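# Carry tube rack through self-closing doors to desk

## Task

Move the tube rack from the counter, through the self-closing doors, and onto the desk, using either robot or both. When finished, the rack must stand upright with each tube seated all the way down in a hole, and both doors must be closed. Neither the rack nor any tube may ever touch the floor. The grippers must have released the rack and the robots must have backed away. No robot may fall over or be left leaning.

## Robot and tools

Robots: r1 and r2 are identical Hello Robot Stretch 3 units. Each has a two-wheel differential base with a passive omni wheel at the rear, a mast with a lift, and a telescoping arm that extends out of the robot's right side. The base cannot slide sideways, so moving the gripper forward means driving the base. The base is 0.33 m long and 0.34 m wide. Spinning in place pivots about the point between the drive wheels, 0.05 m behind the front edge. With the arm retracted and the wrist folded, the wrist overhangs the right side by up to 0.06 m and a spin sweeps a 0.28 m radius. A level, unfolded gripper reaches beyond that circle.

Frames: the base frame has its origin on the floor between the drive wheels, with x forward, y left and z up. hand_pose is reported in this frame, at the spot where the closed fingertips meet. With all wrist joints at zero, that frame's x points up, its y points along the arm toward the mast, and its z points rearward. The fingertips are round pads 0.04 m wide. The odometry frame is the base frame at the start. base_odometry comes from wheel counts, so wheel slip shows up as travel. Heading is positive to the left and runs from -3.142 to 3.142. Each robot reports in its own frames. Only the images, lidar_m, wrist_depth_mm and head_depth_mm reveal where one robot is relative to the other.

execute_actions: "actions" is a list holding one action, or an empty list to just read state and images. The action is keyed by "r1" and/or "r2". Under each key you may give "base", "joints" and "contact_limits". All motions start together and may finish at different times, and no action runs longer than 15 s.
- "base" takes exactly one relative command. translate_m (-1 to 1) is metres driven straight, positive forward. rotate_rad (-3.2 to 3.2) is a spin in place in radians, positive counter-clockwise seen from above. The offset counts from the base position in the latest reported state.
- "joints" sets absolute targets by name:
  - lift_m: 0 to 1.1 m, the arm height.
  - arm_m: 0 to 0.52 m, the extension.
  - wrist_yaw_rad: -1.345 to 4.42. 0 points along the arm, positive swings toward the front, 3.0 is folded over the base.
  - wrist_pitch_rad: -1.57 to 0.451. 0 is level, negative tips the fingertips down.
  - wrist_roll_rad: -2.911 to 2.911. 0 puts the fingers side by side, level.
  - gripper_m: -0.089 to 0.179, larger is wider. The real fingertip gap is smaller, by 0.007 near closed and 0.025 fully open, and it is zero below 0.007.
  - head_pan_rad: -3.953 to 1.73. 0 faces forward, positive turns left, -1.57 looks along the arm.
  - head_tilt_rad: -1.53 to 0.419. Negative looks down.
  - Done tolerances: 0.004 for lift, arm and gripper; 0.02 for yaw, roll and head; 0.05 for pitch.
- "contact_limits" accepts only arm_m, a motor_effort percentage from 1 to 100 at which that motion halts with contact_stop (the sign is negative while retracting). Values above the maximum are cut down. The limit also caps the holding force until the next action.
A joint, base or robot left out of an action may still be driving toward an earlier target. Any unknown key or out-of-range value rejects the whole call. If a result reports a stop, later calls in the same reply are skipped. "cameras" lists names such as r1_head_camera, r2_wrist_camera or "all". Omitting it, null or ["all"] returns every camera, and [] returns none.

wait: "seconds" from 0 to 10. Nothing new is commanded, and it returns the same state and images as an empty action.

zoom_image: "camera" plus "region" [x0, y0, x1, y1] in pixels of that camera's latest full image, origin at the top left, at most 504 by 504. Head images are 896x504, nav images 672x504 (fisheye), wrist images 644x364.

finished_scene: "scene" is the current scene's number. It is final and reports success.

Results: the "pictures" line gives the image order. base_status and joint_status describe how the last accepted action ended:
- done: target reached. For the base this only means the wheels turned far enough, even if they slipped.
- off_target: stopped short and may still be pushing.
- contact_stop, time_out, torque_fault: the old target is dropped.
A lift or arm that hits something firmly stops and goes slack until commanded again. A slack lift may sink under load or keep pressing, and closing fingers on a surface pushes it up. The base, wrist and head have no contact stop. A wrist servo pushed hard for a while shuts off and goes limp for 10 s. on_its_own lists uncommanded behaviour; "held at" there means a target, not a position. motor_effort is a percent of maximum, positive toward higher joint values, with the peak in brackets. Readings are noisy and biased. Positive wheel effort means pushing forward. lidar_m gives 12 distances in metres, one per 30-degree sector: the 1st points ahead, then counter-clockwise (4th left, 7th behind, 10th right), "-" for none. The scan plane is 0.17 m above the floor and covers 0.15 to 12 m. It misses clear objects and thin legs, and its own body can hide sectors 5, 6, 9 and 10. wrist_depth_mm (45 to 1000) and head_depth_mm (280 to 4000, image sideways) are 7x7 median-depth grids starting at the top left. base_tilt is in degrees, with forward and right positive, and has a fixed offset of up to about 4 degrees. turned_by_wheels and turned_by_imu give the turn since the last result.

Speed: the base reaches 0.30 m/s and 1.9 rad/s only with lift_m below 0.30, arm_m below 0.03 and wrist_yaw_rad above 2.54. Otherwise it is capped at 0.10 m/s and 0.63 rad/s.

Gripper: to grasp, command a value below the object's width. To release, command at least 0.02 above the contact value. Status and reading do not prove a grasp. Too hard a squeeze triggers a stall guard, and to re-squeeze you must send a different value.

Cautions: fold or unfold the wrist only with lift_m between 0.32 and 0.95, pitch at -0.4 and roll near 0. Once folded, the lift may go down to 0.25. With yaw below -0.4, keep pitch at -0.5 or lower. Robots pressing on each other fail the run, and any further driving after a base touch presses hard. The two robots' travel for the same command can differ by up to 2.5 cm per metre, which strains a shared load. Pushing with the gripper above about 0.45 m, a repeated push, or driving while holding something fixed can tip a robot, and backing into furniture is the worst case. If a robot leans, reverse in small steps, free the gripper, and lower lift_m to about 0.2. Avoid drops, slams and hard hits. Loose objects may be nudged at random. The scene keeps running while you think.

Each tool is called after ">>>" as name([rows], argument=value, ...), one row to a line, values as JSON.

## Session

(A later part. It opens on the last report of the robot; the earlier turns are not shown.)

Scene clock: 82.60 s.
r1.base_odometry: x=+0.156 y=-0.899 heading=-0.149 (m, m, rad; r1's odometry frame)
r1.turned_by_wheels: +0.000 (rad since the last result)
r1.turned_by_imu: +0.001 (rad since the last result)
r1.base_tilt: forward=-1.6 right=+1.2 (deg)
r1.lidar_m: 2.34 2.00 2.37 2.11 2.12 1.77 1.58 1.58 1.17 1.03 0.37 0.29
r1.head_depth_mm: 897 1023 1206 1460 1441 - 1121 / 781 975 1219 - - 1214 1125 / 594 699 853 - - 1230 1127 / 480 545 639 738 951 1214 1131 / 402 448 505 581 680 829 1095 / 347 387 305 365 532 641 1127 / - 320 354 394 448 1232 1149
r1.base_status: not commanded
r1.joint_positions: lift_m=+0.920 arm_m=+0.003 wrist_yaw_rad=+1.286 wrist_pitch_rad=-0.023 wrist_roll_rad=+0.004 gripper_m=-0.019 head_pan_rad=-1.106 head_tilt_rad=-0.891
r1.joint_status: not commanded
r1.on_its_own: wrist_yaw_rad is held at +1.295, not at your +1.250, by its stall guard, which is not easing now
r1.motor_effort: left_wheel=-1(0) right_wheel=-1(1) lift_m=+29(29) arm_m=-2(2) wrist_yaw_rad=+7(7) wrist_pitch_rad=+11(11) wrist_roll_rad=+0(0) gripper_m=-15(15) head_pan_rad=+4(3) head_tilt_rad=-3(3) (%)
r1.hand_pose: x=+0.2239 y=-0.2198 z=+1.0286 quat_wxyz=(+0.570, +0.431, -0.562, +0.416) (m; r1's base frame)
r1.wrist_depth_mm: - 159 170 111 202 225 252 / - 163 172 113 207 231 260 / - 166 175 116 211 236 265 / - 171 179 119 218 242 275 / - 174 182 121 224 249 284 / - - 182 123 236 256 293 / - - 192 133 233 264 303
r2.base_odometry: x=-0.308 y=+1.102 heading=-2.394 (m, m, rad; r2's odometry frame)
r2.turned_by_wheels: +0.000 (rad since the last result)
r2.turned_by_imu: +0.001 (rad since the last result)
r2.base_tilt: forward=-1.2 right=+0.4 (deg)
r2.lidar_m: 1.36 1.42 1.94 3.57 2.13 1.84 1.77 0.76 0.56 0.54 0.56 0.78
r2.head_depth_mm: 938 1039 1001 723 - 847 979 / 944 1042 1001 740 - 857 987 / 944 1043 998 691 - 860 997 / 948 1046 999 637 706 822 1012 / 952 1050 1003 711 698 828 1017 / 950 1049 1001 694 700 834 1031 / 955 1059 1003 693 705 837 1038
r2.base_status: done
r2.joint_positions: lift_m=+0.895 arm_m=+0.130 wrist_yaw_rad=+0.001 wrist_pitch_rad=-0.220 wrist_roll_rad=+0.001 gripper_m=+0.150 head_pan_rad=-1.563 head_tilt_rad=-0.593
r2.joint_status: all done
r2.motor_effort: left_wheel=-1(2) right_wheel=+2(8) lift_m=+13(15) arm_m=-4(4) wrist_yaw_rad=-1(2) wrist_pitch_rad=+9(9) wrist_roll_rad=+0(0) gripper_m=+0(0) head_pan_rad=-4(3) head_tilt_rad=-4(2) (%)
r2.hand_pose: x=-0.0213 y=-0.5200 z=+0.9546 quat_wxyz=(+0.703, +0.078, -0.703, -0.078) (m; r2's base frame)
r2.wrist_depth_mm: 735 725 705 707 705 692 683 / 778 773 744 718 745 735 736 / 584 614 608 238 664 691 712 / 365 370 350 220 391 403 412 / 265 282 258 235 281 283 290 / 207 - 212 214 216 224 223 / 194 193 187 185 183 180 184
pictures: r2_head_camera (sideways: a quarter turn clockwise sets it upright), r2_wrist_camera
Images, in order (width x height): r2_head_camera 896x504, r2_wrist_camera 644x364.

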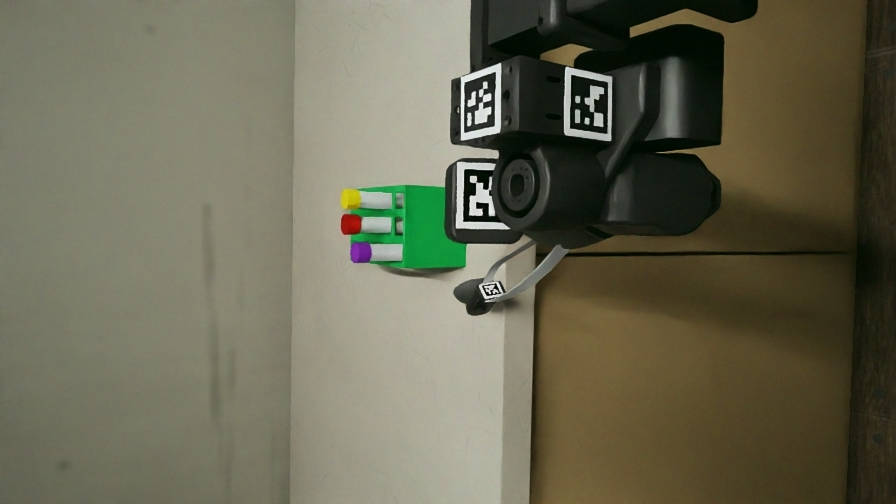

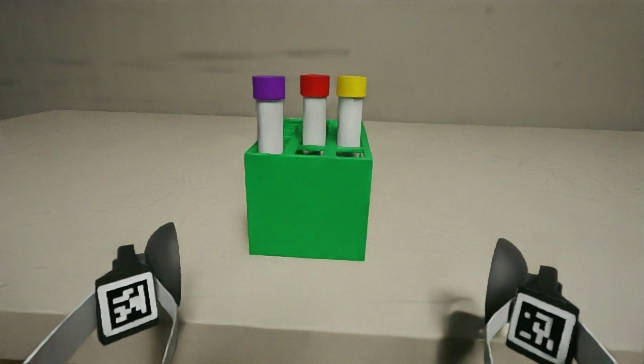

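>>> execute_actions([
  {"r2":{"base":{"translate_m":0.01},"joints":{"arm_m":0.25}}},
], cameras=["r2_wrist_camera"])

>>> execute_actions([
  {"r2":{"joints":{"gripper_m":0.045}}},
], cameras=["r2_wrist_camera"])

>>> execute_actions([
  {"r2":{"joints":{"lift_m":0.93}}},
], cameras=["r2_wrist_camera","r2_head_camera"])

Scene clock: 84.83 s.
r1.base_odometry: x=+0.156 y=-0.899 heading=-0.149 (m, m, rad; r1's odometry frame)
r1.turned_by_wheels: +0.000 (rad since the last result)
r1.turned_by_imu: +0.001 (rad since the last result)
r1.base_tilt: forward=-1.5 right=+1.2 (deg)
r1.lidar_m: 2.34 2.01 2.36 2.11 2.12 1.77 1.58 1.59 1.17 1.03 0.37 0.29
r1.head_depth_mm: 899 1033 1207 1450 1443 - 1119 / 781 973 1216 - - 1204 1125 / 594 702 854 - - 1231 1123 / 480 546 635 731 956 1205 1131 / 402 447 506 581 682 829 1086 / 347 388 306 365 534 640 1127 / - 320 354 395 448 1237 1145
r1.base_status: not commanded
r1.joint_positions: lift_m=+0.920 arm_m=+0.003 wrist_yaw_rad=+1.286 wrist_pitch_rad=-0.023 wrist_roll_rad=+0.004 gripper_m=-0.019 head_pan_rad=-1.106 head_tilt_rad=-0.891
r1.joint_status: not commanded
r1.on_its_own: wrist_yaw_rad is held at +1.295, not at your +1.250, by its stall guard, which is not easing now
r1.motor_effort: left_wheel=-1(0) right_wheel=-1(1) lift_m=+30(30) arm_m=-2(2) wrist_yaw_rad=+7(7) wrist_pitch_rad=+11(11) wrist_roll_rad=-1(0) gripper_m=-15(15) head_pan_rad=+4(3) head_tilt_rad=-3(3) (%)
r1.hand_pose: x=+0.2239 y=-0.2198 z=+1.0286 quat_wxyz=(+0.570, +0.431, -0.562, +0.416) (m; r1's base frame)
r1.wrist_depth_mm: - 159 169 111 203 224 253 / - 163 172 114 207 230 260 / - 167 176 116 212 238 266 / - 170 179 119 217 242 275 / - 174 182 121 225 250 282 / - - 182 122 235 256 291 / - - 191 133 231 265 302
r2.base_odometry: x=-0.315 y=+1.096 heading=-2.394 (m, m, rad; r2's odometry frame)
r2.turned_by_wheels: +0.000 (rad since the last result)
r2.turned_by_imu: +0.000 (rad since the last result)
r2.base_tilt: forward=-1.2 right=+0.4 (deg)
r2.lidar_m: 1.35 1.40 1.92 3.56 2.13 1.85 1.78 0.76 0.56 0.54 0.56 0.78
r2.head_depth_mm: 940 1036 995 - - 811 983 / 942 1041 1067 - 697 807 989 / 944 1044 1069 - 701 813 998 / 944 1049 1002 638 694 820 1009 / 946 1050 1001 691 695 828 1020 / 951 1053 1003 691 699 834 1027 / 955 1055 1001 696 707 836 1031
r2.base_status: done
r2.joint_positions: lift_m=+0.895 arm_m=+0.250 wrist_yaw_rad=+0.001 wrist_pitch_rad=-0.220 wrist_roll_rad=+0.001 gripper_m=+0.150 head_pan_rad=-1.563 head_tilt_rad=-0.593
r2.joint_status: all done
r2.motor_effort: left_wheel=-1(3) right_wheel=+2(9) lift_m=+13(14) arm_m=+3(2) wrist_yaw_rad=+0(1) wrist_pitch_rad=+9(9) wrist_roll_rad=+0(1) gripper_m=-1(1) head_pan_rad=-4(3) head_tilt_rad=-3(4) (%)
r2.hand_pose: x=-0.0213 y=-0.6395 z=+0.9546 quat_wxyz=(+0.703, +0.078, -0.703, -0.078) (m; r2's base frame)
r2.wrist_depth_mm: 620 621 608 598 591 592 576 / 650 648 640 630 621 615 611 / 586 602 95 122 122 630 633 / 363 368 105 150 338 403 410 / 261 283 111 131 134 284 287 / 206 - 106 105 104 221 222 / - 166 114 112 111 175 183
pictures: r2_wrist_camera
Images, in order (width x height): r2_wrist_camera 644x364.

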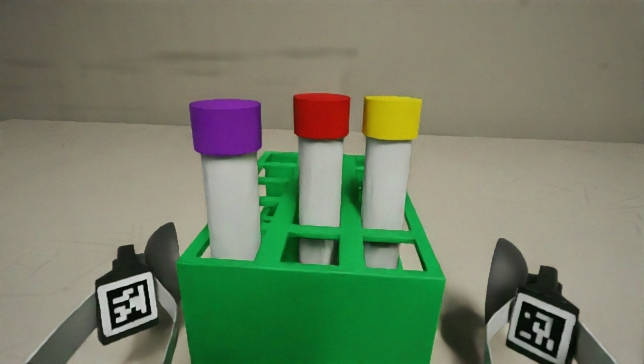

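Scene clock: 86.37 s.
r1.base_odometry: x=+0.156 y=-0.899 heading=-0.149 (m, m, rad; r1's odometry frame)
r1.turned_by_wheels: +0.000 (rad since the last result)
r1.turned_by_imu: +0.000 (rad since the last result)
r1.base_tilt: forward=-1.5 right=+1.2 (deg)
r1.lidar_m: 2.34 2.00 2.37 2.11 2.12 1.77 1.58 1.58 1.16 1.03 0.37 0.29
r1.head_depth_mm: 899 1023 1210 1450 1431 - 1115 / 780 972 1207 - - 1204 1127 / 593 701 858 - - 1243 1128 / 481 545 634 733 953 1204 1133 / 401 447 505 583 678 832 1089 / 347 386 306 366 534 641 1123 / - 321 354 394 448 1231 1140
r1.base_status: not commanded
r1.joint_positions: lift_m=+0.920 arm_m=+0.003 wrist_yaw_rad=+1.286 wrist_pitch_rad=-0.023 wrist_roll_rad=+0.004 gripper_m=-0.019 head_pan_rad=-1.106 head_tilt_rad=-0.891
r1.joint_status: not commanded
r1.on_its_own: wrist_yaw_rad is held at +1.295, not at your +1.250, by its stall guard, which is not easing now
r1.motor_effort: left_wheel=+0(1) right_wheel=-1(1) lift_m=+29(29) arm_m=-2(2) wrist_yaw_rad=+7(7) wrist_pitch_rad=+11(11) wrist_roll_rad=+0(0) gripper_m=-15(15) head_pan_rad=+3(3) head_tilt_rad=-3(3) (%)
r1.hand_pose: x=+0.2239 y=-0.2198 z=+1.0286 quat_wxyz=(+0.570, +0.431, -0.562, +0.416) (m; r1's base frame)
r1.wrist_depth_mm: - 159 169 110 202 225 253 / - 162 172 113 207 231 259 / - 167 176 117 211 235 268 / - 170 179 119 216 242 277 / - 174 182 121 223 249 281 / - - 183 123 235 255 292 / - - 192 133 233 264 303
r2.base_odometry: x=-0.315 y=+1.096 heading=-2.394 (m, m, rad; r2's odometry frame)
r2.turned_by_wheels: +0.000 (rad since the last result)
r2.turned_by_imu: +0.000 (rad since the last result)
r2.base_tilt: forward=-1.2 right=+0.4 (deg)
r2.lidar_m: 1.35 1.40 1.92 3.58 2.13 1.86 1.78 0.75 0.56 0.54 0.56 0.78
r2.head_depth_mm: 940 1032 999 - - 810 979 / 942 1040 1065 - 699 807 990 / 941 1046 1064 - 701 813 1002 / 945 1049 1001 664 692 820 1011 / 947 1051 1003 694 697 828 1017 / 951 1055 1000 693 701 836 1030 / 956 1059 1008 694 704 841 1039
r2.base_status: not commanded
r2.joint_positions: lift_m=+0.895 arm_m=+0.250 wrist_yaw_rad=+0.001 wrist_pitch_rad=-0.216 wrist_roll_rad=+0.001 gripper_m=+0.046 head_pan_rad=-1.563 head_tilt_rad=-0.593
r2.joint_status: all done
r2.motor_effort: left_wheel=-1(1) right_wheel=+2(2) lift_m=+13(13) arm_m=+3(3) wrist_yaw_rad=-1(0) wrist_pitch_rad=+7(9) wrist_roll_rad=+0(1) gripper_m=-21(91) head_pan_rad=-4(3) head_tilt_rad=-3(4) (%)
r2.hand_pose: x=-0.0213 y=-0.6398 z=+0.9555 quat_wxyz=(+0.703, +0.077, -0.703, -0.076) (m; r2's base frame)
r2.wrist_depth_mm: 619 617 600 593 595 583 578 / 659 645 637 631 620 618 609 / 593 609 504 136 529 636 630 / 369 373 353 145 213 411 414 / 266 270 123 123 133 286 291 / 210 211 123 125 127 222 224 / 171 173 136 134 138 176 181
pictures: r2_wrist_camera
Images, in order (width x height): r2_wrist_camera 644x364.

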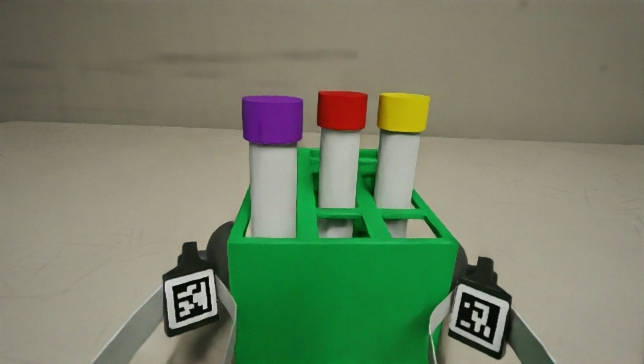

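Scene clock: 87.50 s.
r1.base_odometry: x=+0.156 y=-0.899 heading=-0.149 (m, m, rad; r1's odometry frame)
r1.turned_by_wheels: +0.000 (rad since the last result)
r1.turned_by_imu: +0.000 (rad since the last result)
r1.base_tilt: forward=-1.6 right=+1.2 (deg)
r1.lidar_m: 2.33 2.00 2.37 2.12 2.12 1.77 1.58 1.58 1.16 1.03 0.37 0.29
r1.head_depth_mm: 897 1030 1205 1450 1425 - 1114 / 782 977 1211 - - 1214 1121 / 595 703 856 - - 1229 1118 / 480 545 636 733 947 1199 1133 / 402 447 506 581 680 833 1087 / 346 387 306 365 533 640 1126 / - 321 354 394 448 1238 1151
r1.base_status: not commanded
r1.joint_positions: lift_m=+0.920 arm_m=+0.003 wrist_yaw_rad=+1.286 wrist_pitch_rad=-0.023 wrist_roll_rad=+0.004 gripper_m=-0.019 head_pan_rad=-1.106 head_tilt_rad=-0.891
r1.joint_status: not commanded
r1.on_its_own: wrist_yaw_rad is held at +1.295, not at your +1.250, by its stall guard, which is not easing now
r1.motor_effort: left_wheel=-1(0) right_wheel=-1(1) lift_m=+28(30) arm_m=-1(2) wrist_yaw_rad=+7(7) wrist_pitch_rad=+11(11) wrist_roll_rad=+0(0) gripper_m=-15(15) head_pan_rad=+4(4) head_tilt_rad=-3(3) (%)
r1.hand_pose: x=+0.2239 y=-0.2198 z=+1.0286 quat_wxyz=(+0.570, +0.431, -0.562, +0.416) (m; r1's base frame)
r1.wrist_depth_mm: - 159 170 111 203 224 252 / - 163 173 114 207 230 259 / - 166 176 116 211 237 267 / - 171 179 119 216 242 275 / - 173 182 121 223 249 284 / - - 183 123 235 255 292 / - - 192 133 231 264 303
r2.base_odometry: x=-0.315 y=+1.096 heading=-2.394 (m, m, rad; r2's odometry frame)
r2.turned_by_wheels: +0.000 (rad since the last result)
r2.turned_by_imu: +0.000 (rad since the last result)
r2.base_tilt: forward=-1.1 right=+0.4 (deg)
r2.lidar_m: 1.35 1.40 1.92 3.56 2.13 1.85 1.78 0.76 0.56 0.54 0.56 0.78
r2.head_depth_mm: 936 1039 1084 - 694 802 979 / 944 1040 1107 - 681 808 988 / 942 1044 1115 - 687 814 1005 / 953 1047 1068 663 692 820 1012 / 949 1047 999 694 698 828 1021 / 952 1055 998 695 701 828 1029 / 956 1051 1005 694 705 837 1041
r2.base_status: not commanded
r2.joint_positions: lift_m=+0.930 arm_m=+0.250 wrist_yaw_rad=+0.001 wrist_pitch_rad=-0.225 wrist_roll_rad=+0.001 gripper_m=+0.046 head_pan_rad=-1.563 head_tilt_rad=-0.593
r2.joint_status: all done
r2.motor_effort: left_wheel=-1(1) right_wheel=+2(2) lift_m=+24(24) arm_m=+2(3) wrist_yaw_rad=-1(1) wrist_pitch_rad=+11(11) wrist_roll_rad=+0(0) gripper_m=-18(20) head_pan_rad=-4(3) head_tilt_rad=-3(3) (%)
r2.hand_pose: x=-0.0212 y=-0.6391 z=+0.9876 quat_wxyz=(+0.703, +0.080, -0.703, -0.079) (m; r2's base frame)
r2.wrist_depth_mm: 622 609 611 600 589 581 585 / 660 639 634 635 620 617 611 / 685 671 676 159 644 654 648 / 443 453 426 165 448 494 497 / 324 328 131 130 130 346 354 / 256 258 132 132 131 270 273 / 211 211 134 133 133 216 222
pictures: r2_head_camera (sideways: a quarter turn clockwise sets it upright), r2_wrist_camera
Images, in order (width x height): r2_head_camera 896x504, r2_wrist_camera 644x364.

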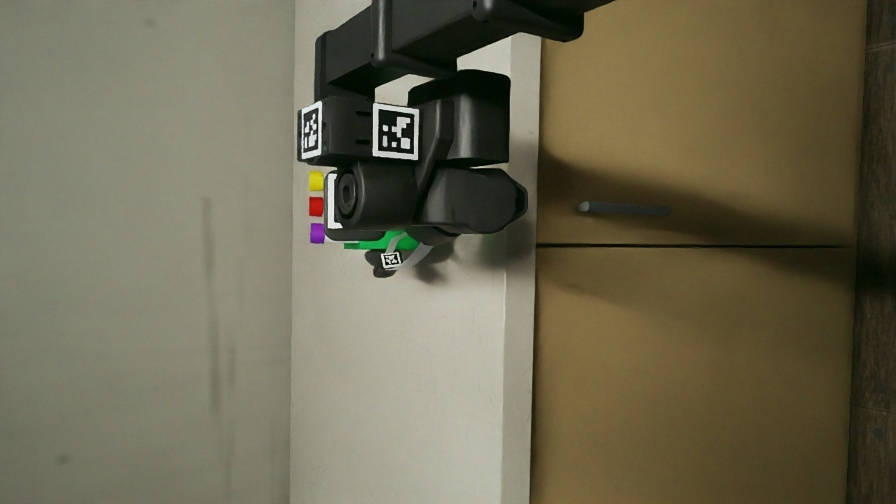

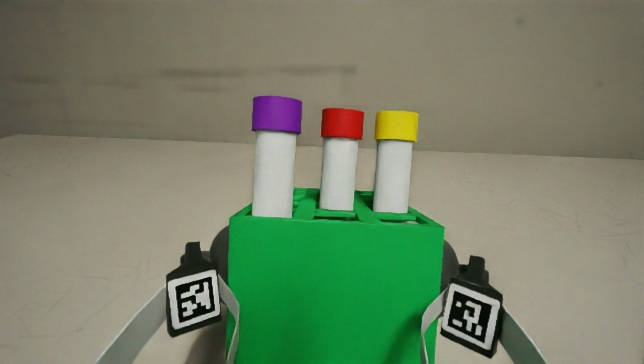

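>>> execute_actions([
  {"r2":{"joints":{"wrist_pitch_rad":0.12,"gripper_m":0.035,"wrist_yaw_rad":0.6,"head_pan_rad":-1.2}}},
], cameras=["r2_wrist_camera","r2_head_camera"])

Scene clock: 88.77 s.
r1.base_odometry: x=+0.156 y=-0.899 heading=-0.149 (m, m, rad; r1's odometry frame)
r1.turned_by_wheels: +0.000 (rad since the last result)
r1.turned_by_imu: +0.000 (rad since the last result)
r1.base_tilt: forward=-1.6 right=+1.2 (deg)
r1.lidar_m: 2.34 2.01 2.37 2.11 2.12 1.76 1.58 1.58 1.17 1.03 0.37 0.29
r1.head_depth_mm: 898 1028 1203 1455 1434 - 1120 / 783 977 1219 - - 1214 1123 / 595 700 856 - - 1227 1121 / 479 547 635 734 952 1198 1132 / 403 448 505 580 680 828 1091 / 347 387 306 365 533 640 1122 / - 320 354 394 447 1232 1146
r1.base_status: not commanded
r1.joint_positions: lift_m=+0.920 arm_m=+0.003 wrist_yaw_rad=+1.286 wrist_pitch_rad=-0.023 wrist_roll_rad=+0.004 gripper_m=-0.019 head_pan_rad=-1.106 head_tilt_rad=-0.891
r1.joint_status: not commanded
r1.on_its_own: wrist_yaw_rad is held at +1.295, not at your +1.250, by its stall guard, which is not easing now
r1.motor_effort: left_wheel=-1(1) right_wheel=-1(1) lift_m=+30(30) arm_m=-2(2) wrist_yaw_rad=+7(7) wrist_pitch_rad=+11(11) wrist_roll_rad=+0(0) gripper_m=-15(15) head_pan_rad=+4(4) head_tilt_rad=-3(3) (%)
r1.hand_pose: x=+0.2239 y=-0.2198 z=+1.0286 quat_wxyz=(+0.570, +0.431, -0.562, +0.416) (m; r1's base frame)
r1.wrist_depth_mm: - 159 169 111 204 225 253 / - 163 173 114 208 230 259 / - 166 175 116 213 236 268 / - 171 179 119 216 242 276 / - 174 181 121 224 249 283 / - - 182 122 234 256 294 / - - 192 134 233 265 302
r2.base_odometry: x=-0.315 y=+1.096 heading=-2.394 (m, m, rad; r2's odometry frame)
r2.turned_by_wheels: +0.000 (rad since the last result)
r2.turned_by_imu: +0.000 (rad since the last result)
r2.base_tilt: forward=-1.1 right=+0.4 (deg)
r2.lidar_m: 1.35 1.40 1.92 3.57 2.13 1.85 1.78 0.76 0.56 0.54 0.56 0.78
r2.head_depth_mm: 915 1001 1072 - 625 719 849 / 950 1042 581 663 664 769 918 / 984 1082 865 693 707 828 998 / 1022 1132 999 695 752 894 1134 / 1066 1182 999 727 806 969 1186 / 1110 1251 1002 759 870 1069 1214 / 1161 1302 1450 799 950 1402 1212
r2.base_status: not commanded
r2.joint_positions: lift_m=+0.930 arm_m=+0.250 wrist_yaw_rad=+0.598 wrist_pitch_rad=+0.085 wrist_roll_rad=+0.001 gripper_m=+0.036 head_pan_rad=-1.207 head_tilt_rad=-0.593
r2.joint_status: all done
r2.motor_effort: left_wheel=-1(1) right_wheel=+2(2) lift_m=+24(24) arm_m=+3(3) wrist_yaw_rad=+2(2) wrist_pitch_rad=+15(17) wrist_roll_rad=+0(0) gripper_m=-19(65) head_pan_rad=+3(30) head_tilt_rad=-4(3) (%)
r2.hand_pose: x=+0.1234 y=-0.6075 z=+1.0661 quat_wxyz=(+0.666, +0.180, -0.684, +0.236) (m; r2's base frame)
r2.wrist_depth_mm: - - - 843 698 609 523 / - - - 835 716 605 529 / - - - 825 704 601 530 / - - - 201 677 603 537 / - - - 149 187 612 533 / - 519 139 139 139 580 525 / 367 366 132 130 130 408 412
pictures: r2_head_camera (sideways: a quarter turn clockwise sets it upright), r2_wrist_camera
Images, in order (width x height): r2_head_camera 896x504, r2_wrist_camera 644x364.

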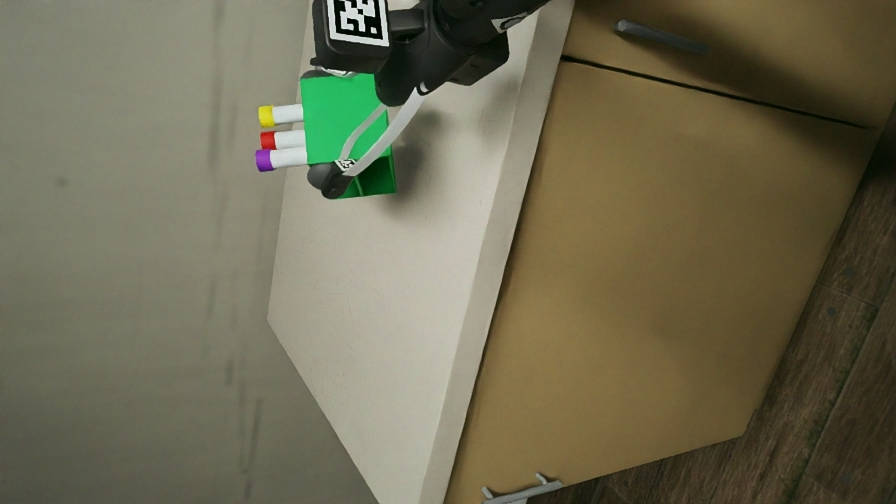

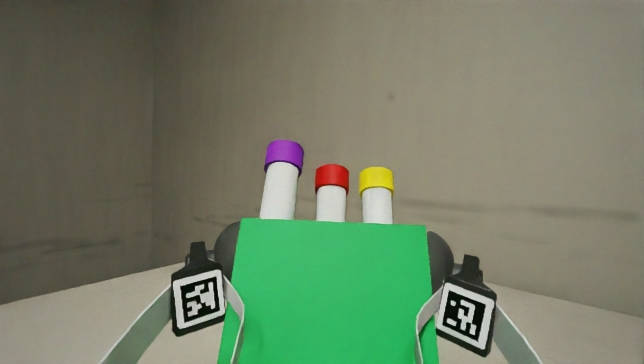

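>>> execute_actions([
  {"r2":{"joints":{"wrist_yaw_rad":0,"arm_m":0.18,"lift_m":0.89,"head_pan_rad":-1.57}}},
], cameras=["r2_wrist_camera"])

>>> execute_actions([
  {"r2":{"joints":{"lift_m":0.835}}},
], cameras=["r2_wrist_camera","r2_head_camera"])

Scene clock: 90.57 s.
r1.base_odometry: x=+0.156 y=-0.899 heading=-0.149 (m, m, rad; r1's odometry frame)
r1.turned_by_wheels: +0.000 (rad since the last result)
r1.turned_by_imu: +0.001 (rad since the last result)
r1.base_tilt: forward=-1.5 right=+1.2 (deg)
r1.lidar_m: 2.34 2.01 2.37 2.11 2.12 1.77 1.57 1.58 1.16 1.03 0.37 0.29
r1.head_depth_mm: 893 1024 1207 1461 1428 - 1123 / 782 973 1223 - - 1214 1126 / 593 701 855 - - 1225 1132 / 480 546 635 737 957 1199 1130 / 402 447 506 582 680 827 1096 / 347 387 306 365 533 641 1123 / - 321 354 394 448 1239 1142
r1.base_status: not commanded
r1.joint_positions: lift_m=+0.920 arm_m=+0.003 wrist_yaw_rad=+1.286 wrist_pitch_rad=-0.023 wrist_roll_rad=+0.004 gripper_m=-0.019 head_pan_rad=-1.106 head_tilt_rad=-0.891
r1.joint_status: not commanded
r1.on_its_own: wrist_yaw_rad is held at +1.295, not at your +1.250, by its stall guard, which is not easing now
r1.motor_effort: left_wheel=+0(1) right_wheel=-1(1) lift_m=+29(30) arm_m=-1(2) wrist_yaw_rad=+7(8) wrist_pitch_rad=+11(11) wrist_roll_rad=+0(0) gripper_m=-15(15) head_pan_rad=+4(4) head_tilt_rad=-4(3) (%)
r1.hand_pose: x=+0.2239 y=-0.2198 z=+1.0286 quat_wxyz=(+0.570, +0.431, -0.562, +0.416) (m; r1's base frame)
r1.wrist_depth_mm: - 159 170 111 203 225 253 / - 163 172 114 208 232 262 / - 166 176 116 212 235 266 / - 170 179 119 218 243 276 / - 173 183 121 224 249 284 / - - 184 122 235 255 292 / - - 192 133 232 265 302
r2.base_odometry: x=-0.315 y=+1.096 heading=-2.394 (m, m, rad; r2's odometry frame)
r2.turned_by_wheels: +0.000 (rad since the last result)
r2.turned_by_imu: +0.000 (rad since the last result)
r2.base_tilt: forward=-1.1 right=+0.4 (deg)
r2.lidar_m: 1.35 1.40 1.92 3.56 2.13 1.85 1.78 0.76 0.56 0.54 0.56 0.78
r2.head_depth_mm: 939 1038 995 759 - 827 980 / 938 1040 998 - - 808 988 / 944 1041 998 - - 812 999 / 947 1047 1003 664 693 821 1004 / 951 1049 997 692 697 827 1020 / 954 1052 1003 694 700 833 1027 / 956 1056 1003 692 705 843 1038
r2.base_status: not commanded
r2.joint_positions: lift_m=+0.890 arm_m=+0.180 wrist_yaw_rad=+0.002 wrist_pitch_rad=+0.086 wrist_roll_rad=+0.001 gripper_m=+0.036 head_pan_rad=-1.563 head_tilt_rad=-0.593
r2.joint_status: all done
r2.motor_effort: left_wheel=-1(1) right_wheel=+1(2) lift_m=+14(20) arm_m=-3(5) wrist_yaw_rad=-1(1) wrist_pitch_rad=+14(15) wrist_roll_rad=+1(0) gripper_m=-19(20) head_pan_rad=-4(27) head_tilt_rad=-3(3) (%)
r2.hand_pose: x=-0.0209 y=-0.5826 z=+1.0271 quat_wxyz=(+0.706, -0.030, -0.706, +0.031) (m; r2's base frame)
r2.wrist_depth_mm: 756 739 721 720 705 701 707 / 746 750 734 728 720 709 715 / 756 747 747 731 722 717 716 / 764 754 741 202 727 722 718 / 668 685 635 149 187 733 723 / 405 418 139 138 138 479 491 / 295 296 132 130 129 331 334
pictures: r2_wrist_camera
Images, in order (width x height): r2_wrist_camera 644x364.

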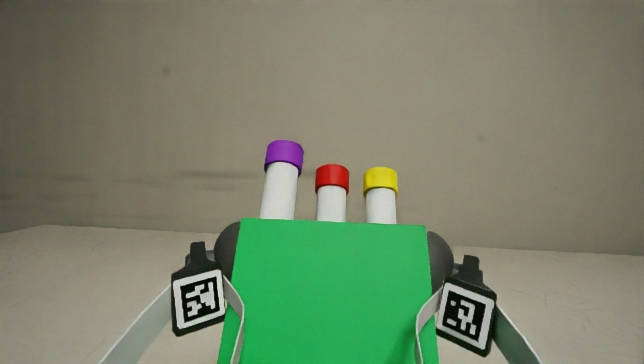

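Scene clock: 91.93 s.
r1.base_odometry: x=+0.156 y=-0.899 heading=-0.149 (m, m, rad; r1's odometry frame)
r1.turned_by_wheels: +0.000 (rad since the last result)
r1.turned_by_imu: +0.000 (rad since the last result)
r1.base_tilt: forward=-1.5 right=+1.2 (deg)
r1.lidar_m: 2.34 2.01 2.36 2.11 2.12 1.77 1.57 1.58 1.16 1.03 0.37 0.29
r1.head_depth_mm: 896 1029 1209 1449 1419 - 1120 / 780 979 1213 - - 1208 1129 / 593 703 853 - - 1229 1126 / 479 545 637 733 947 1200 1128 / 403 447 505 582 681 826 1097 / 347 387 306 365 533 640 1121 / - 320 354 395 448 1239 1146
r1.base_status: not commanded
r1.joint_positions: lift_m=+0.920 arm_m=+0.003 wrist_yaw_rad=+1.286 wrist_pitch_rad=-0.023 wrist_roll_rad=+0.004 gripper_m=-0.019 head_pan_rad=-1.106 head_tilt_rad=-0.891
r1.joint_status: not commanded
r1.on_its_own: wrist_yaw_rad is held at +1.295, not at your +1.250, by its stall guard, which is not easing now
r1.motor_effort: left_wheel=+0(0) right_wheel=-1(1) lift_m=+29(29) arm_m=-2(2) wrist_yaw_rad=+7(6) wrist_pitch_rad=+11(11) wrist_roll_rad=+0(0) gripper_m=-15(15) head_pan_rad=+4(4) head_tilt_rad=-3(3) (%)
r1.hand_pose: x=+0.2239 y=-0.2198 z=+1.0286 quat_wxyz=(+0.570, +0.431, -0.562, +0.416) (m; r1's base frame)
r1.wrist_depth_mm: - 159 169 111 203 225 252 / - 163 173 114 207 231 259 / - 166 176 116 212 237 268 / - 171 179 119 216 243 275 / - 174 182 121 224 248 284 / - - 182 123 235 256 292 / - - 191 133 232 264 303
r2.base_odometry: x=-0.315 y=+1.096 heading=-2.394 (m, m, rad; r2's odometry frame)
r2.turned_by_wheels: +0.000 (rad since the last result)
r2.turned_by_imu: +0.000 (rad since the last result)
r2.base_tilt: forward=-1.2 right=+0.4 (deg)
r2.lidar_m: 1.35 1.40 1.92 3.57 2.12 1.85 1.78 0.75 0.56 0.54 0.56 0.78
r2.head_depth_mm: 942 1035 999 692 - - 1017 / 938 1036 999 708 - 851 992 / 943 1045 999 608 - 837 999 / 950 1046 1000 636 700 823 1012 / 950 1049 1004 692 696 827 1017 / 954 1056 1001 693 703 833 1031 / 954 1059 1006 693 708 843 1037
r2.base_status: not commanded
r2.joint_positions: lift_m=+0.835 arm_m=+0.180 wrist_yaw_rad=+0.002 wrist_pitch_rad=+0.150 wrist_roll_rad=+0.001 gripper_m=+0.036 head_pan_rad=-1.563 head_tilt_rad=-0.593
r2.joint_status: all done
r2.motor_effort: left_wheel=-1(1) right_wheel=+2(3) lift_m=+11(14) arm_m=-2(3) wrist_yaw_rad=-2(2) wrist_pitch_rad=-12(14) wrist_roll_rad=+0(0) gripper_m=-18(19) head_pan_rad=-3(4) head_tilt_rad=-3(3) (%)
r2.hand_pose: x=-0.0210 y=-0.5821 z=+0.9886 quat_wxyz=(+0.705, -0.052, -0.705, +0.053) (m; r2's base frame)
r2.wrist_depth_mm: 758 762 738 737 746 735 726 / 753 755 760 743 739 730 722 / 771 751 741 744 746 729 731 / 787 760 753 183 746 735 719 / 629 667 639 143 175 719 717 / 343 357 139 139 138 420 434 / 235 240 137 135 135 270 275
pictures: r2_head_camera (sideways: a quarter turn clockwise sets it upright), r2_wrist_camera
Images, in order (width x height): r2_head_camera 896x504, r2_wrist_camera 644x364.

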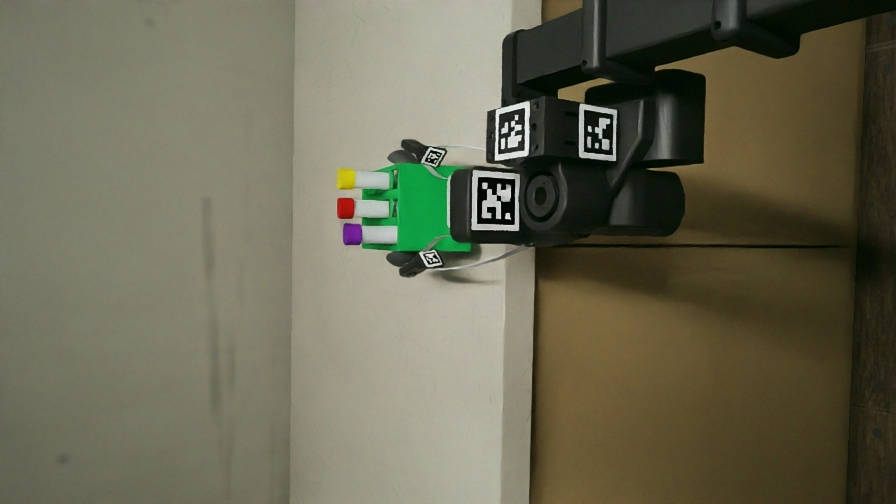

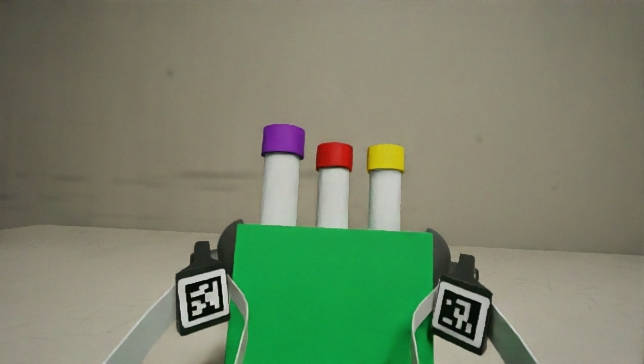

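>>> execute_actions([
  {"r2":{"joints":{"lift_m":0.82,"gripper_m":0.075}}},
], cameras=["r2_wrist_camera"])

>>> execute_actions([
  {"r2":{"joints":{"gripper_m":0.179}}},
], cameras=[])

>>> execute_actions([
  {"r2":{"joints":{"lift_m":1.1}}},
], cameras=[])

>>> execute_actions([
  {"r2":{"joints":{"wrist_pitch_rad":-1.5,"arm_m":0.47}}},
], cameras=["r2_wrist_camera","r2_head_camera"])

Scene clock: 92.93 s.
r1.base_odometry: x=+0.156 y=-0.899 heading=-0.149 (m, m, rad; r1's odometry frame)
r1.turned_by_wheels: +0.000 (rad since the last result)
r1.turned_by_imu: +0.000 (rad since the last result)
r1.base_tilt: forward=-1.6 right=+1.2 (deg)
r1.lidar_m: 2.34 2.01 2.37 2.11 2.12 1.77 1.58 1.58 1.16 1.03 0.37 0.29
r1.head_depth_mm: 903 1032 1206 1452 1428 - 1120 / 782 985 1213 - - 1208 1126 / 595 702 856 - - 1237 1124 / 480 547 634 733 955 1201 1133 / 402 449 506 583 680 829 1093 / 348 386 305 366 534 640 1125 / - 320 353 395 448 1230 1140
r1.base_status: not commanded
r1.joint_positions: lift_m=+0.920 arm_m=+0.003 wrist_yaw_rad=+1.286 wrist_pitch_rad=-0.023 wrist_roll_rad=+0.004 gripper_m=-0.019 head_pan_rad=-1.106 head_tilt_rad=-0.891
r1.joint_status: not commanded
r1.on_its_own: wrist_yaw_rad is held at +1.295, not at your +1.250, by its stall guard, which is not easing now
r1.motor_effort: left_wheel=-1(0) right_wheel=-1(1) lift_m=+29(29) arm_m=-2(2) wrist_yaw_rad=+8(7) wrist_pitch_rad=+11(11) wrist_roll_rad=+0(0) gripper_m=-15(15) head_pan_rad=+3(4) head_tilt_rad=-3(4) (%)
r1.hand_pose: x=+0.2239 y=-0.2198 z=+1.0286 quat_wxyz=(+0.570, +0.431, -0.562, +0.416) (m; r1's base frame)
r1.wrist_depth_mm: - 159 169 110 203 224 253 / - 162 173 114 208 230 260 / - 166 176 116 212 235 265 / - 171 179 119 217 241 275 / - 174 182 121 225 247 284 / - - 182 123 234 256 292 / - - 191 133 232 264 302
r2.base_odometry: x=-0.315 y=+1.096 heading=-2.394 (m, m, rad; r2's odometry frame)
r2.turned_by_wheels: +0.000 (rad since the last result)
r2.turned_by_imu: +0.000 (rad since the last result)
r2.base_tilt: forward=-1.1 right=+0.4 (deg)
r2.lidar_m: 1.35 1.40 1.92 3.56 2.13 1.85 1.78 0.75 0.56 0.54 0.56 0.78
r2.head_depth_mm: 940 1034 997 691 641 - 1013 / 943 1041 1001 693 - 852 987 / 943 1044 998 611 - 857 998 / 946 1048 1000 639 694 822 1012 / 948 1049 998 691 696 825 1016 / 951 1051 999 693 701 834 1026 / 955 1064 997 692 705 839 1039
r2.base_status: not commanded
r2.joint_positions: lift_m=+0.820 arm_m=+0.180 wrist_yaw_rad=+0.000 wrist_pitch_rad=+0.141 wrist_roll_rad=+0.001 gripper_m=+0.075 head_pan_rad=-1.563 head_tilt_rad=-0.593
r2.joint_status: all done
r2.motor_effort: left_wheel=-1(1) right_wheel=+2(2) lift_m=+12(16) arm_m=-3(2) wrist_yaw_rad=+0(1) wrist_pitch_rad=-8(15) wrist_roll_rad=+0(0) gripper_m=-5(68) head_pan_rad=-4(4) head_tilt_rad=-4(3) (%)
r2.hand_pose: x=-0.0213 y=-0.5822 z=+0.9714 quat_wxyz=(+0.705, -0.049, -0.705, +0.050) (m; r2's base frame)
r2.wrist_depth_mm: 757 757 741 746 744 731 726 / 751 759 739 746 727 736 725 / 748 765 747 734 726 727 717 / 765 757 743 170 742 725 713 / 516 547 317 147 170 721 712 / 289 300 137 136 136 353 361 / 200 202 137 137 136 226 231
pictures: r2_wrist_camera
Images, in order (width x height): r2_wrist_camera 644x364.

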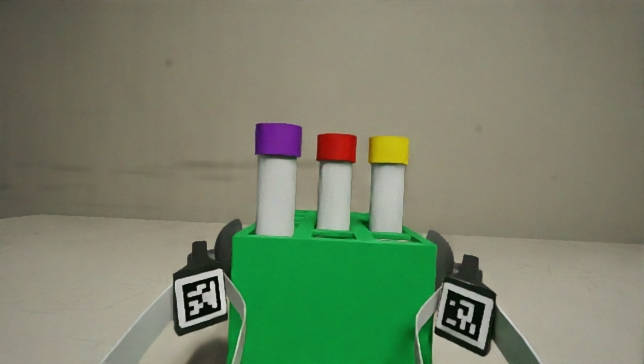

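Scene clock: 94.47 s.
r1.base_odometry: x=+0.156 y=-0.899 heading=-0.149 (m, m, rad; r1's odometry frame)
r1.turned_by_wheels: +0.000 (rad since the last result)
r1.turned_by_imu: +0.000 (rad since the last result)
r1.base_tilt: forward=-1.5 right=+1.2 (deg)
r1.lidar_m: 2.34 2.01 2.37 2.12 2.12 1.76 1.58 1.58 1.16 1.03 0.37 0.29
r1.head_depth_mm: 894 1031 1202 1444 1429 - 1123 / 780 973 1207 - - 1214 1127 / 595 701 857 - - 1236 1121 / 479 546 634 736 951 1204 1131 / 402 448 505 581 678 826 1089 / 347 388 305 365 535 640 1129 / - 321 354 396 449 1232 1137
r1.base_status: not commanded
r1.joint_positions: lift_m=+0.920 arm_m=+0.003 wrist_yaw_rad=+1.286 wrist_pitch_rad=-0.023 wrist_roll_rad=+0.004 gripper_m=-0.019 head_pan_rad=-1.106 head_tilt_rad=-0.891
r1.joint_status: not commanded
r1.on_its_own: wrist_yaw_rad is held at +1.295, not at your +1.250, by its stall guard, which is not easing now
r1.motor_effort: left_wheel=+0(0) right_wheel=-1(1) lift_m=+29(29) arm_m=-2(2) wrist_yaw_rad=+7(7) wrist_pitch_rad=+11(11) wrist_roll_rad=+0(0) gripper_m=-15(15) head_pan_rad=+4(4) head_tilt_rad=-4(4) (%)
r1.hand_pose: x=+0.2239 y=-0.2198 z=+1.0286 quat_wxyz=(+0.570, +0.431, -0.562, +0.416) (m; r1's base frame)
r1.wrist_depth_mm: - 159 169 110 203 225 251 / - 163 172 113 208 231 259 / - 166 176 116 213 235 267 / - 171 179 119 217 242 276 / - 174 182 121 223 249 285 / - - 182 123 235 256 292 / - - 192 134 233 264 302
r2.base_odometry: x=-0.315 y=+1.096 heading=-2.394 (m, m, rad; r2's odometry frame)
r2.turned_by_wheels: +0.000 (rad since the last result)
r2.turned_by_imu: +0.000 (rad since the last result)
r2.base_tilt: forward=-1.1 right=+0.4 (deg)
r2.lidar_m: 1.35 1.40 1.92 3.56 2.13 1.85 1.78 0.76 0.56 0.54 0.56 0.78
r2.head_depth_mm: 937 1038 997 692 620 - 1014 / 942 1040 992 691 - 853 991 / 947 1045 1004 618 - 858 999 / 945 1046 998 652 701 826 1006 / 946 1055 1001 693 698 827 1014 / 952 1056 1000 694 702 834 1026 / 957 1054 1004 694 705 838 1037
r2.base_status: not commanded
r2.joint_positions: lift_m=+0.820 arm_m=+0.180 wrist_yaw_rad=+0.000 wrist_pitch_rad=+0.102 wrist_roll_rad=+0.001 gripper_m=+0.179 head_pan_rad=-1.563 head_tilt_rad=-0.593
r2.joint_status: all done
r2.motor_effort: left_wheel=-1(1) right_wheel=+2(2) lift_m=+13(13) arm_m=-2(2) wrist_yaw_rad=-1(1) wrist_pitch_rad=+8(8) wrist_roll_rad=+0(0) gripper_m=+0(83) head_pan_rad=-3(4) head_tilt_rad=-3(3) (%)
r2.hand_pose: x=-0.0214 y=-0.5825 z=+0.9613 quat_wxyz=(+0.706, -0.036, -0.706, +0.036) (m; r2's base frame)
r2.wrist_depth_mm: 741 739 725 732 726 720 710 / 756 740 751 740 728 719 715 / 759 742 735 165 726 731 716 / 770 761 748 167 734 729 729 / 412 487 347 135 136 547 581 / 267 258 223 136 136 289 328 / - 176 138 137 137 196 -
pictures: none
No camera images: the call's "cameras" was empty. Leave "cameras" out to get every camera's image.

Scene clock: 97.83 s.
r1.base_odometry: x=+0.156 y=-0.899 heading=-0.149 (m, m, rad; r1's odometry frame)
r1.turned_by_wheels: +0.000 (rad since the last result)
r1.turned_by_imu: +0.001 (rad since the last result)
r1.base_tilt: forward=-1.5 right=+1.2 (deg)
r1.lidar_m: 2.34 2.01 2.37 2.11 2.12 1.77 1.58 1.58 1.17 1.03 0.37 0.29
r1.head_depth_mm: 898 1029 1202 1451 1423 - 1123 / 779 974 1219 - - 1203 1123 / 594 703 858 - - 1233 1123 / 480 548 636 734 957 1206 1124 / 402 448 505 581 680 828 1097 / 347 388 306 365 533 640 1126 / - 321 354 394 449 1236 1144
r1.base_status: not commanded
r1.joint_positions: lift_m=+0.920 arm_m=+0.003 wrist_yaw_rad=+1.286 wrist_pitch_rad=-0.023 wrist_roll_rad=+0.004 gripper_m=-0.019 head_pan_rad=-1.106 head_tilt_rad=-0.891
r1.joint_status: not commanded
r1.on_its_own: wrist_yaw_rad is held at +1.295, not at your +1.250, by its stall guard, which is not easing now
r1.motor_effort: left_wheel=-1(0) right_wheel=-1(1) lift_m=+30(29) arm_m=-2(2) wrist_yaw_rad=+7(7) wrist_pitch_rad=+11(11) wrist_roll_rad=+0(0) gripper_m=-15(15) head_pan_rad=+3(4) head_tilt_rad=-4(4) (%)
r1.hand_pose: x=+0.2239 y=-0.2198 z=+1.0286 quat_wxyz=(+0.570, +0.431, -0.562, +0.416) (m; r1's base frame)
r1.wrist_depth_mm: - 159 169 111 202 225 253 / - 163 172 113 207 230 259 / - 166 177 116 212 236 267 / - 171 179 119 216 242 273 / - 174 182 121 224 248 283 / - - 182 123 235 255 292 / - - 192 133 233 265 303
r2.base_odometry: x=-0.315 y=+1.096 heading=-2.394 (m, m, rad; r2's odometry frame)
r2.turned_by_wheels: +0.000 (rad since the last result)
r2.turned_by_imu: -0.001 (rad since the last result)
r2.base_tilt: forward=-1.1 right=+0.4 (deg)
r2.lidar_m: 1.35 1.40 1.92 3.54 2.13 1.85 1.79 0.75 0.56 0.54 0.56 0.78
r2.head_depth_mm: - - 971 689 678 803 978 / - - 972 692 685 809 990 / - - 887 621 686 815 1003 / 951 1063 1000 638 691 823 1010 / 948 1068 998 695 698 827 1017 / 955 1054 1001 693 700 835 1027 / 953 1055 1004 694 704 838 1042
r2.base_status: not commanded
r2.joint_positions: lift_m=+1.100 arm_m=+0.180 wrist_yaw_rad=+0.000 wrist_pitch_rad=+0.101 wrist_roll_rad=+0.001 gripper_m=+0.179 head_pan_rad=-1.563 head_tilt_rad=-0.593
r2.joint_status: all done
r2.motor_effort: left_wheel=-2(1) right_wheel=+2(2) lift_m=+24(25) arm_m=-2(2) wrist_yaw_rad=+0(0) wrist_pitch_rad=+8(9) wrist_roll_rad=+0(0) gripper_m=+0(1) head_pan_rad=-3(3) head_tilt_rad=-4(3) (%)
r2.hand_pose: x=-0.0214 y=-0.5825 z=+1.2403 quat_wxyz=(+0.706, -0.035, -0.706, +0.036) (m; r2's base frame)
r2.wrist_depth_mm: 743 728 751 727 730 716 710 / 746 751 739 729 716 724 702 / 764 737 734 750 737 713 714 / 753 768 757 742 731 733 720 / 774 756 750 734 738 746 718 / 790 776 758 759 748 740 726 / - 683 729 748 746 742 -
pictures: none
No camera images: the call's "cameras" was empty. Leave "cameras" out to get every camera's image.

Scene clock: 101.20 s.
r1.base_odometry: x=+0.156 y=-0.899 heading=-0.149 (m, m, rad; r1's odometry frame)
r1.turned_by_wheels: +0.000 (rad since the last result)
r1.turned_by_imu: +0.001 (rad since the last result)
r1.base_tilt: forward=-1.6 right=+1.2 (deg)
r1.lidar_m: 2.34 2.01 2.37 2.11 2.12 1.77 1.58 1.58 1.16 1.03 0.37 0.29
r1.head_depth_mm: 898 1033 1213 1452 1430 - 1113 / 781 976 1215 - - 1211 1117 / 594 699 856 - - 1238 1127 / 481 547 636 736 952 1206 1128 / 402 447 505 580 678 826 1089 / 347 387 306 365 535 641 1131 / - 320 354 394 449 1232 1150
r1.base_status: not commanded
r1.joint_positions: lift_m=+0.920 arm_m=+0.003 wrist_yaw_rad=+1.286 wrist_pitch_rad=-0.023 wrist_roll_rad=+0.004 gripper_m=-0.019 head_pan_rad=-1.106 head_tilt_rad=-0.891
r1.joint_status: not commanded
r1.on_its_own: wrist_yaw_rad is held at +1.295, not at your +1.250, by its stall guard, which is not easing now
r1.motor_effort: left_wheel=+0(0) right_wheel=-1(1) lift_m=+29(30) arm_m=-2(2) wrist_yaw_rad=+7(8) wrist_pitch_rad=+11(11) wrist_roll_rad=+0(0) gripper_m=-15(15) head_pan_rad=+4(3) head_tilt_rad=-4(3) (%)
r1.hand_pose: x=+0.2239 y=-0.2198 z=+1.0286 quat_wxyz=(+0.570, +0.431, -0.562, +0.416) (m; r1's base frame)
r1.wrist_depth_mm: - 158 169 110 203 224 252 / - 163 173 114 207 231 261 / - 167 176 116 212 236 267 / - 171 179 119 218 242 275 / - 173 182 121 224 250 282 / - - 183 123 235 257 290 / - - 192 133 232 266 301
r2.base_odometry: x=-0.315 y=+1.096 heading=-2.394 (m, m, rad; r2's odometry frame)
r2.turned_by_wheels: +0.000 (rad since the last result)
r2.turned_by_imu: -0.001 (rad since the last result)
r2.base_tilt: forward=-1.2 right=+0.4 (deg)
r2.lidar_m: 1.35 1.40 1.92 3.57 2.13 1.85 1.78 0.75 0.56 0.54 0.56 0.78
r2.head_depth_mm: 966 1037 997 691 679 800 982 / 954 1038 998 691 683 807 992 / - 1056 968 623 686 816 1005 / 943 1037 970 637 692 822 1014 / 954 1049 999 694 697 826 1012 / 953 1052 999 691 701 833 1024 / 951 1054 1001 691 705 839 1033
r2.base_status: not commanded
r2.joint_positions: lift_m=+1.100 arm_m=+0.470 wrist_yaw_rad=+0.000 wrist_pitch_rad=-1.496 wrist_roll_rad=+0.001 gripper_m=+0.179 head_pan_rad=-1.563 head_tilt_rad=-0.593
r2.joint_status: all done
r2.motor_effort: left_wheel=-1(1) right_wheel=+3(2) lift_m=+23(23) arm_m=+3(2) wrist_yaw_rad=+0(0) wrist_pitch_rad=-1(9) wrist_roll_rad=+0(1) gripper_m=+0(0) head_pan_rad=-4(4) head_tilt_rad=-4(4) (%)
r2.hand_pose: x=-0.0216 y=-0.6097 z=+0.9810 quat_wxyz=(+0.518, +0.481, -0.518, -0.482) (m; r2's base frame)
r2.wrist_depth_mm: 232 229 227 224 221 220 216 / 235 232 229 227 224 222 218 / 237 236 232 223 226 225 221 / 240 237 235 229 228 226 224 / 242 240 237 193 229 230 226 / 245 241 240 159 192 232 229 / - 245 243 122 123 235 -
pictures: r2_head_camera (sideways: a quarter turn clockwise sets it upright), r2_wrist_camera
Images, in order (width x height): r2_head_camera 896x504, r2_wrist_camera 644x364.

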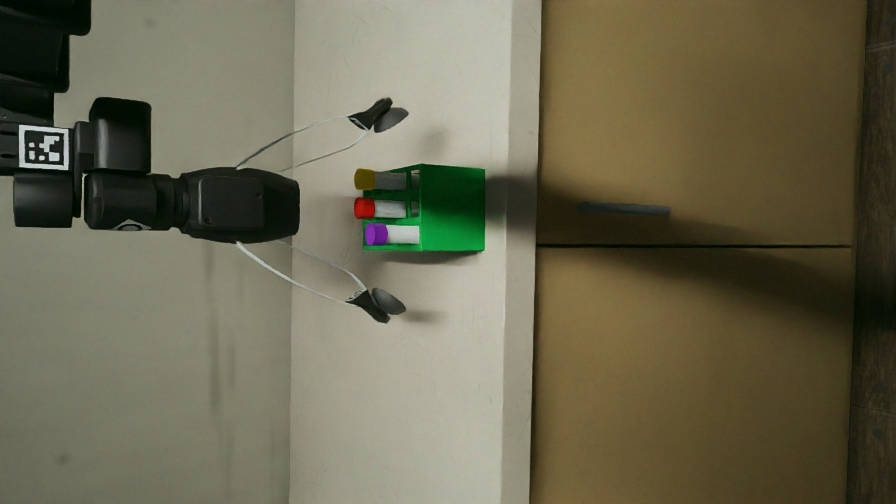

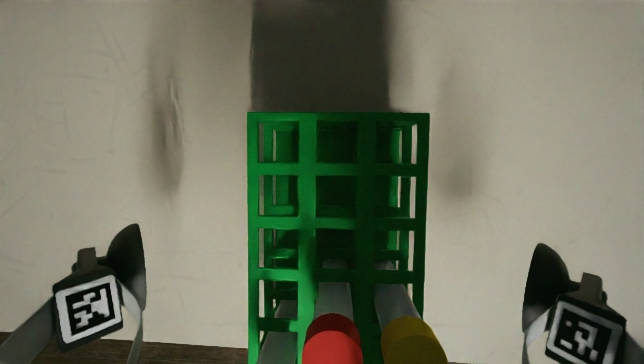

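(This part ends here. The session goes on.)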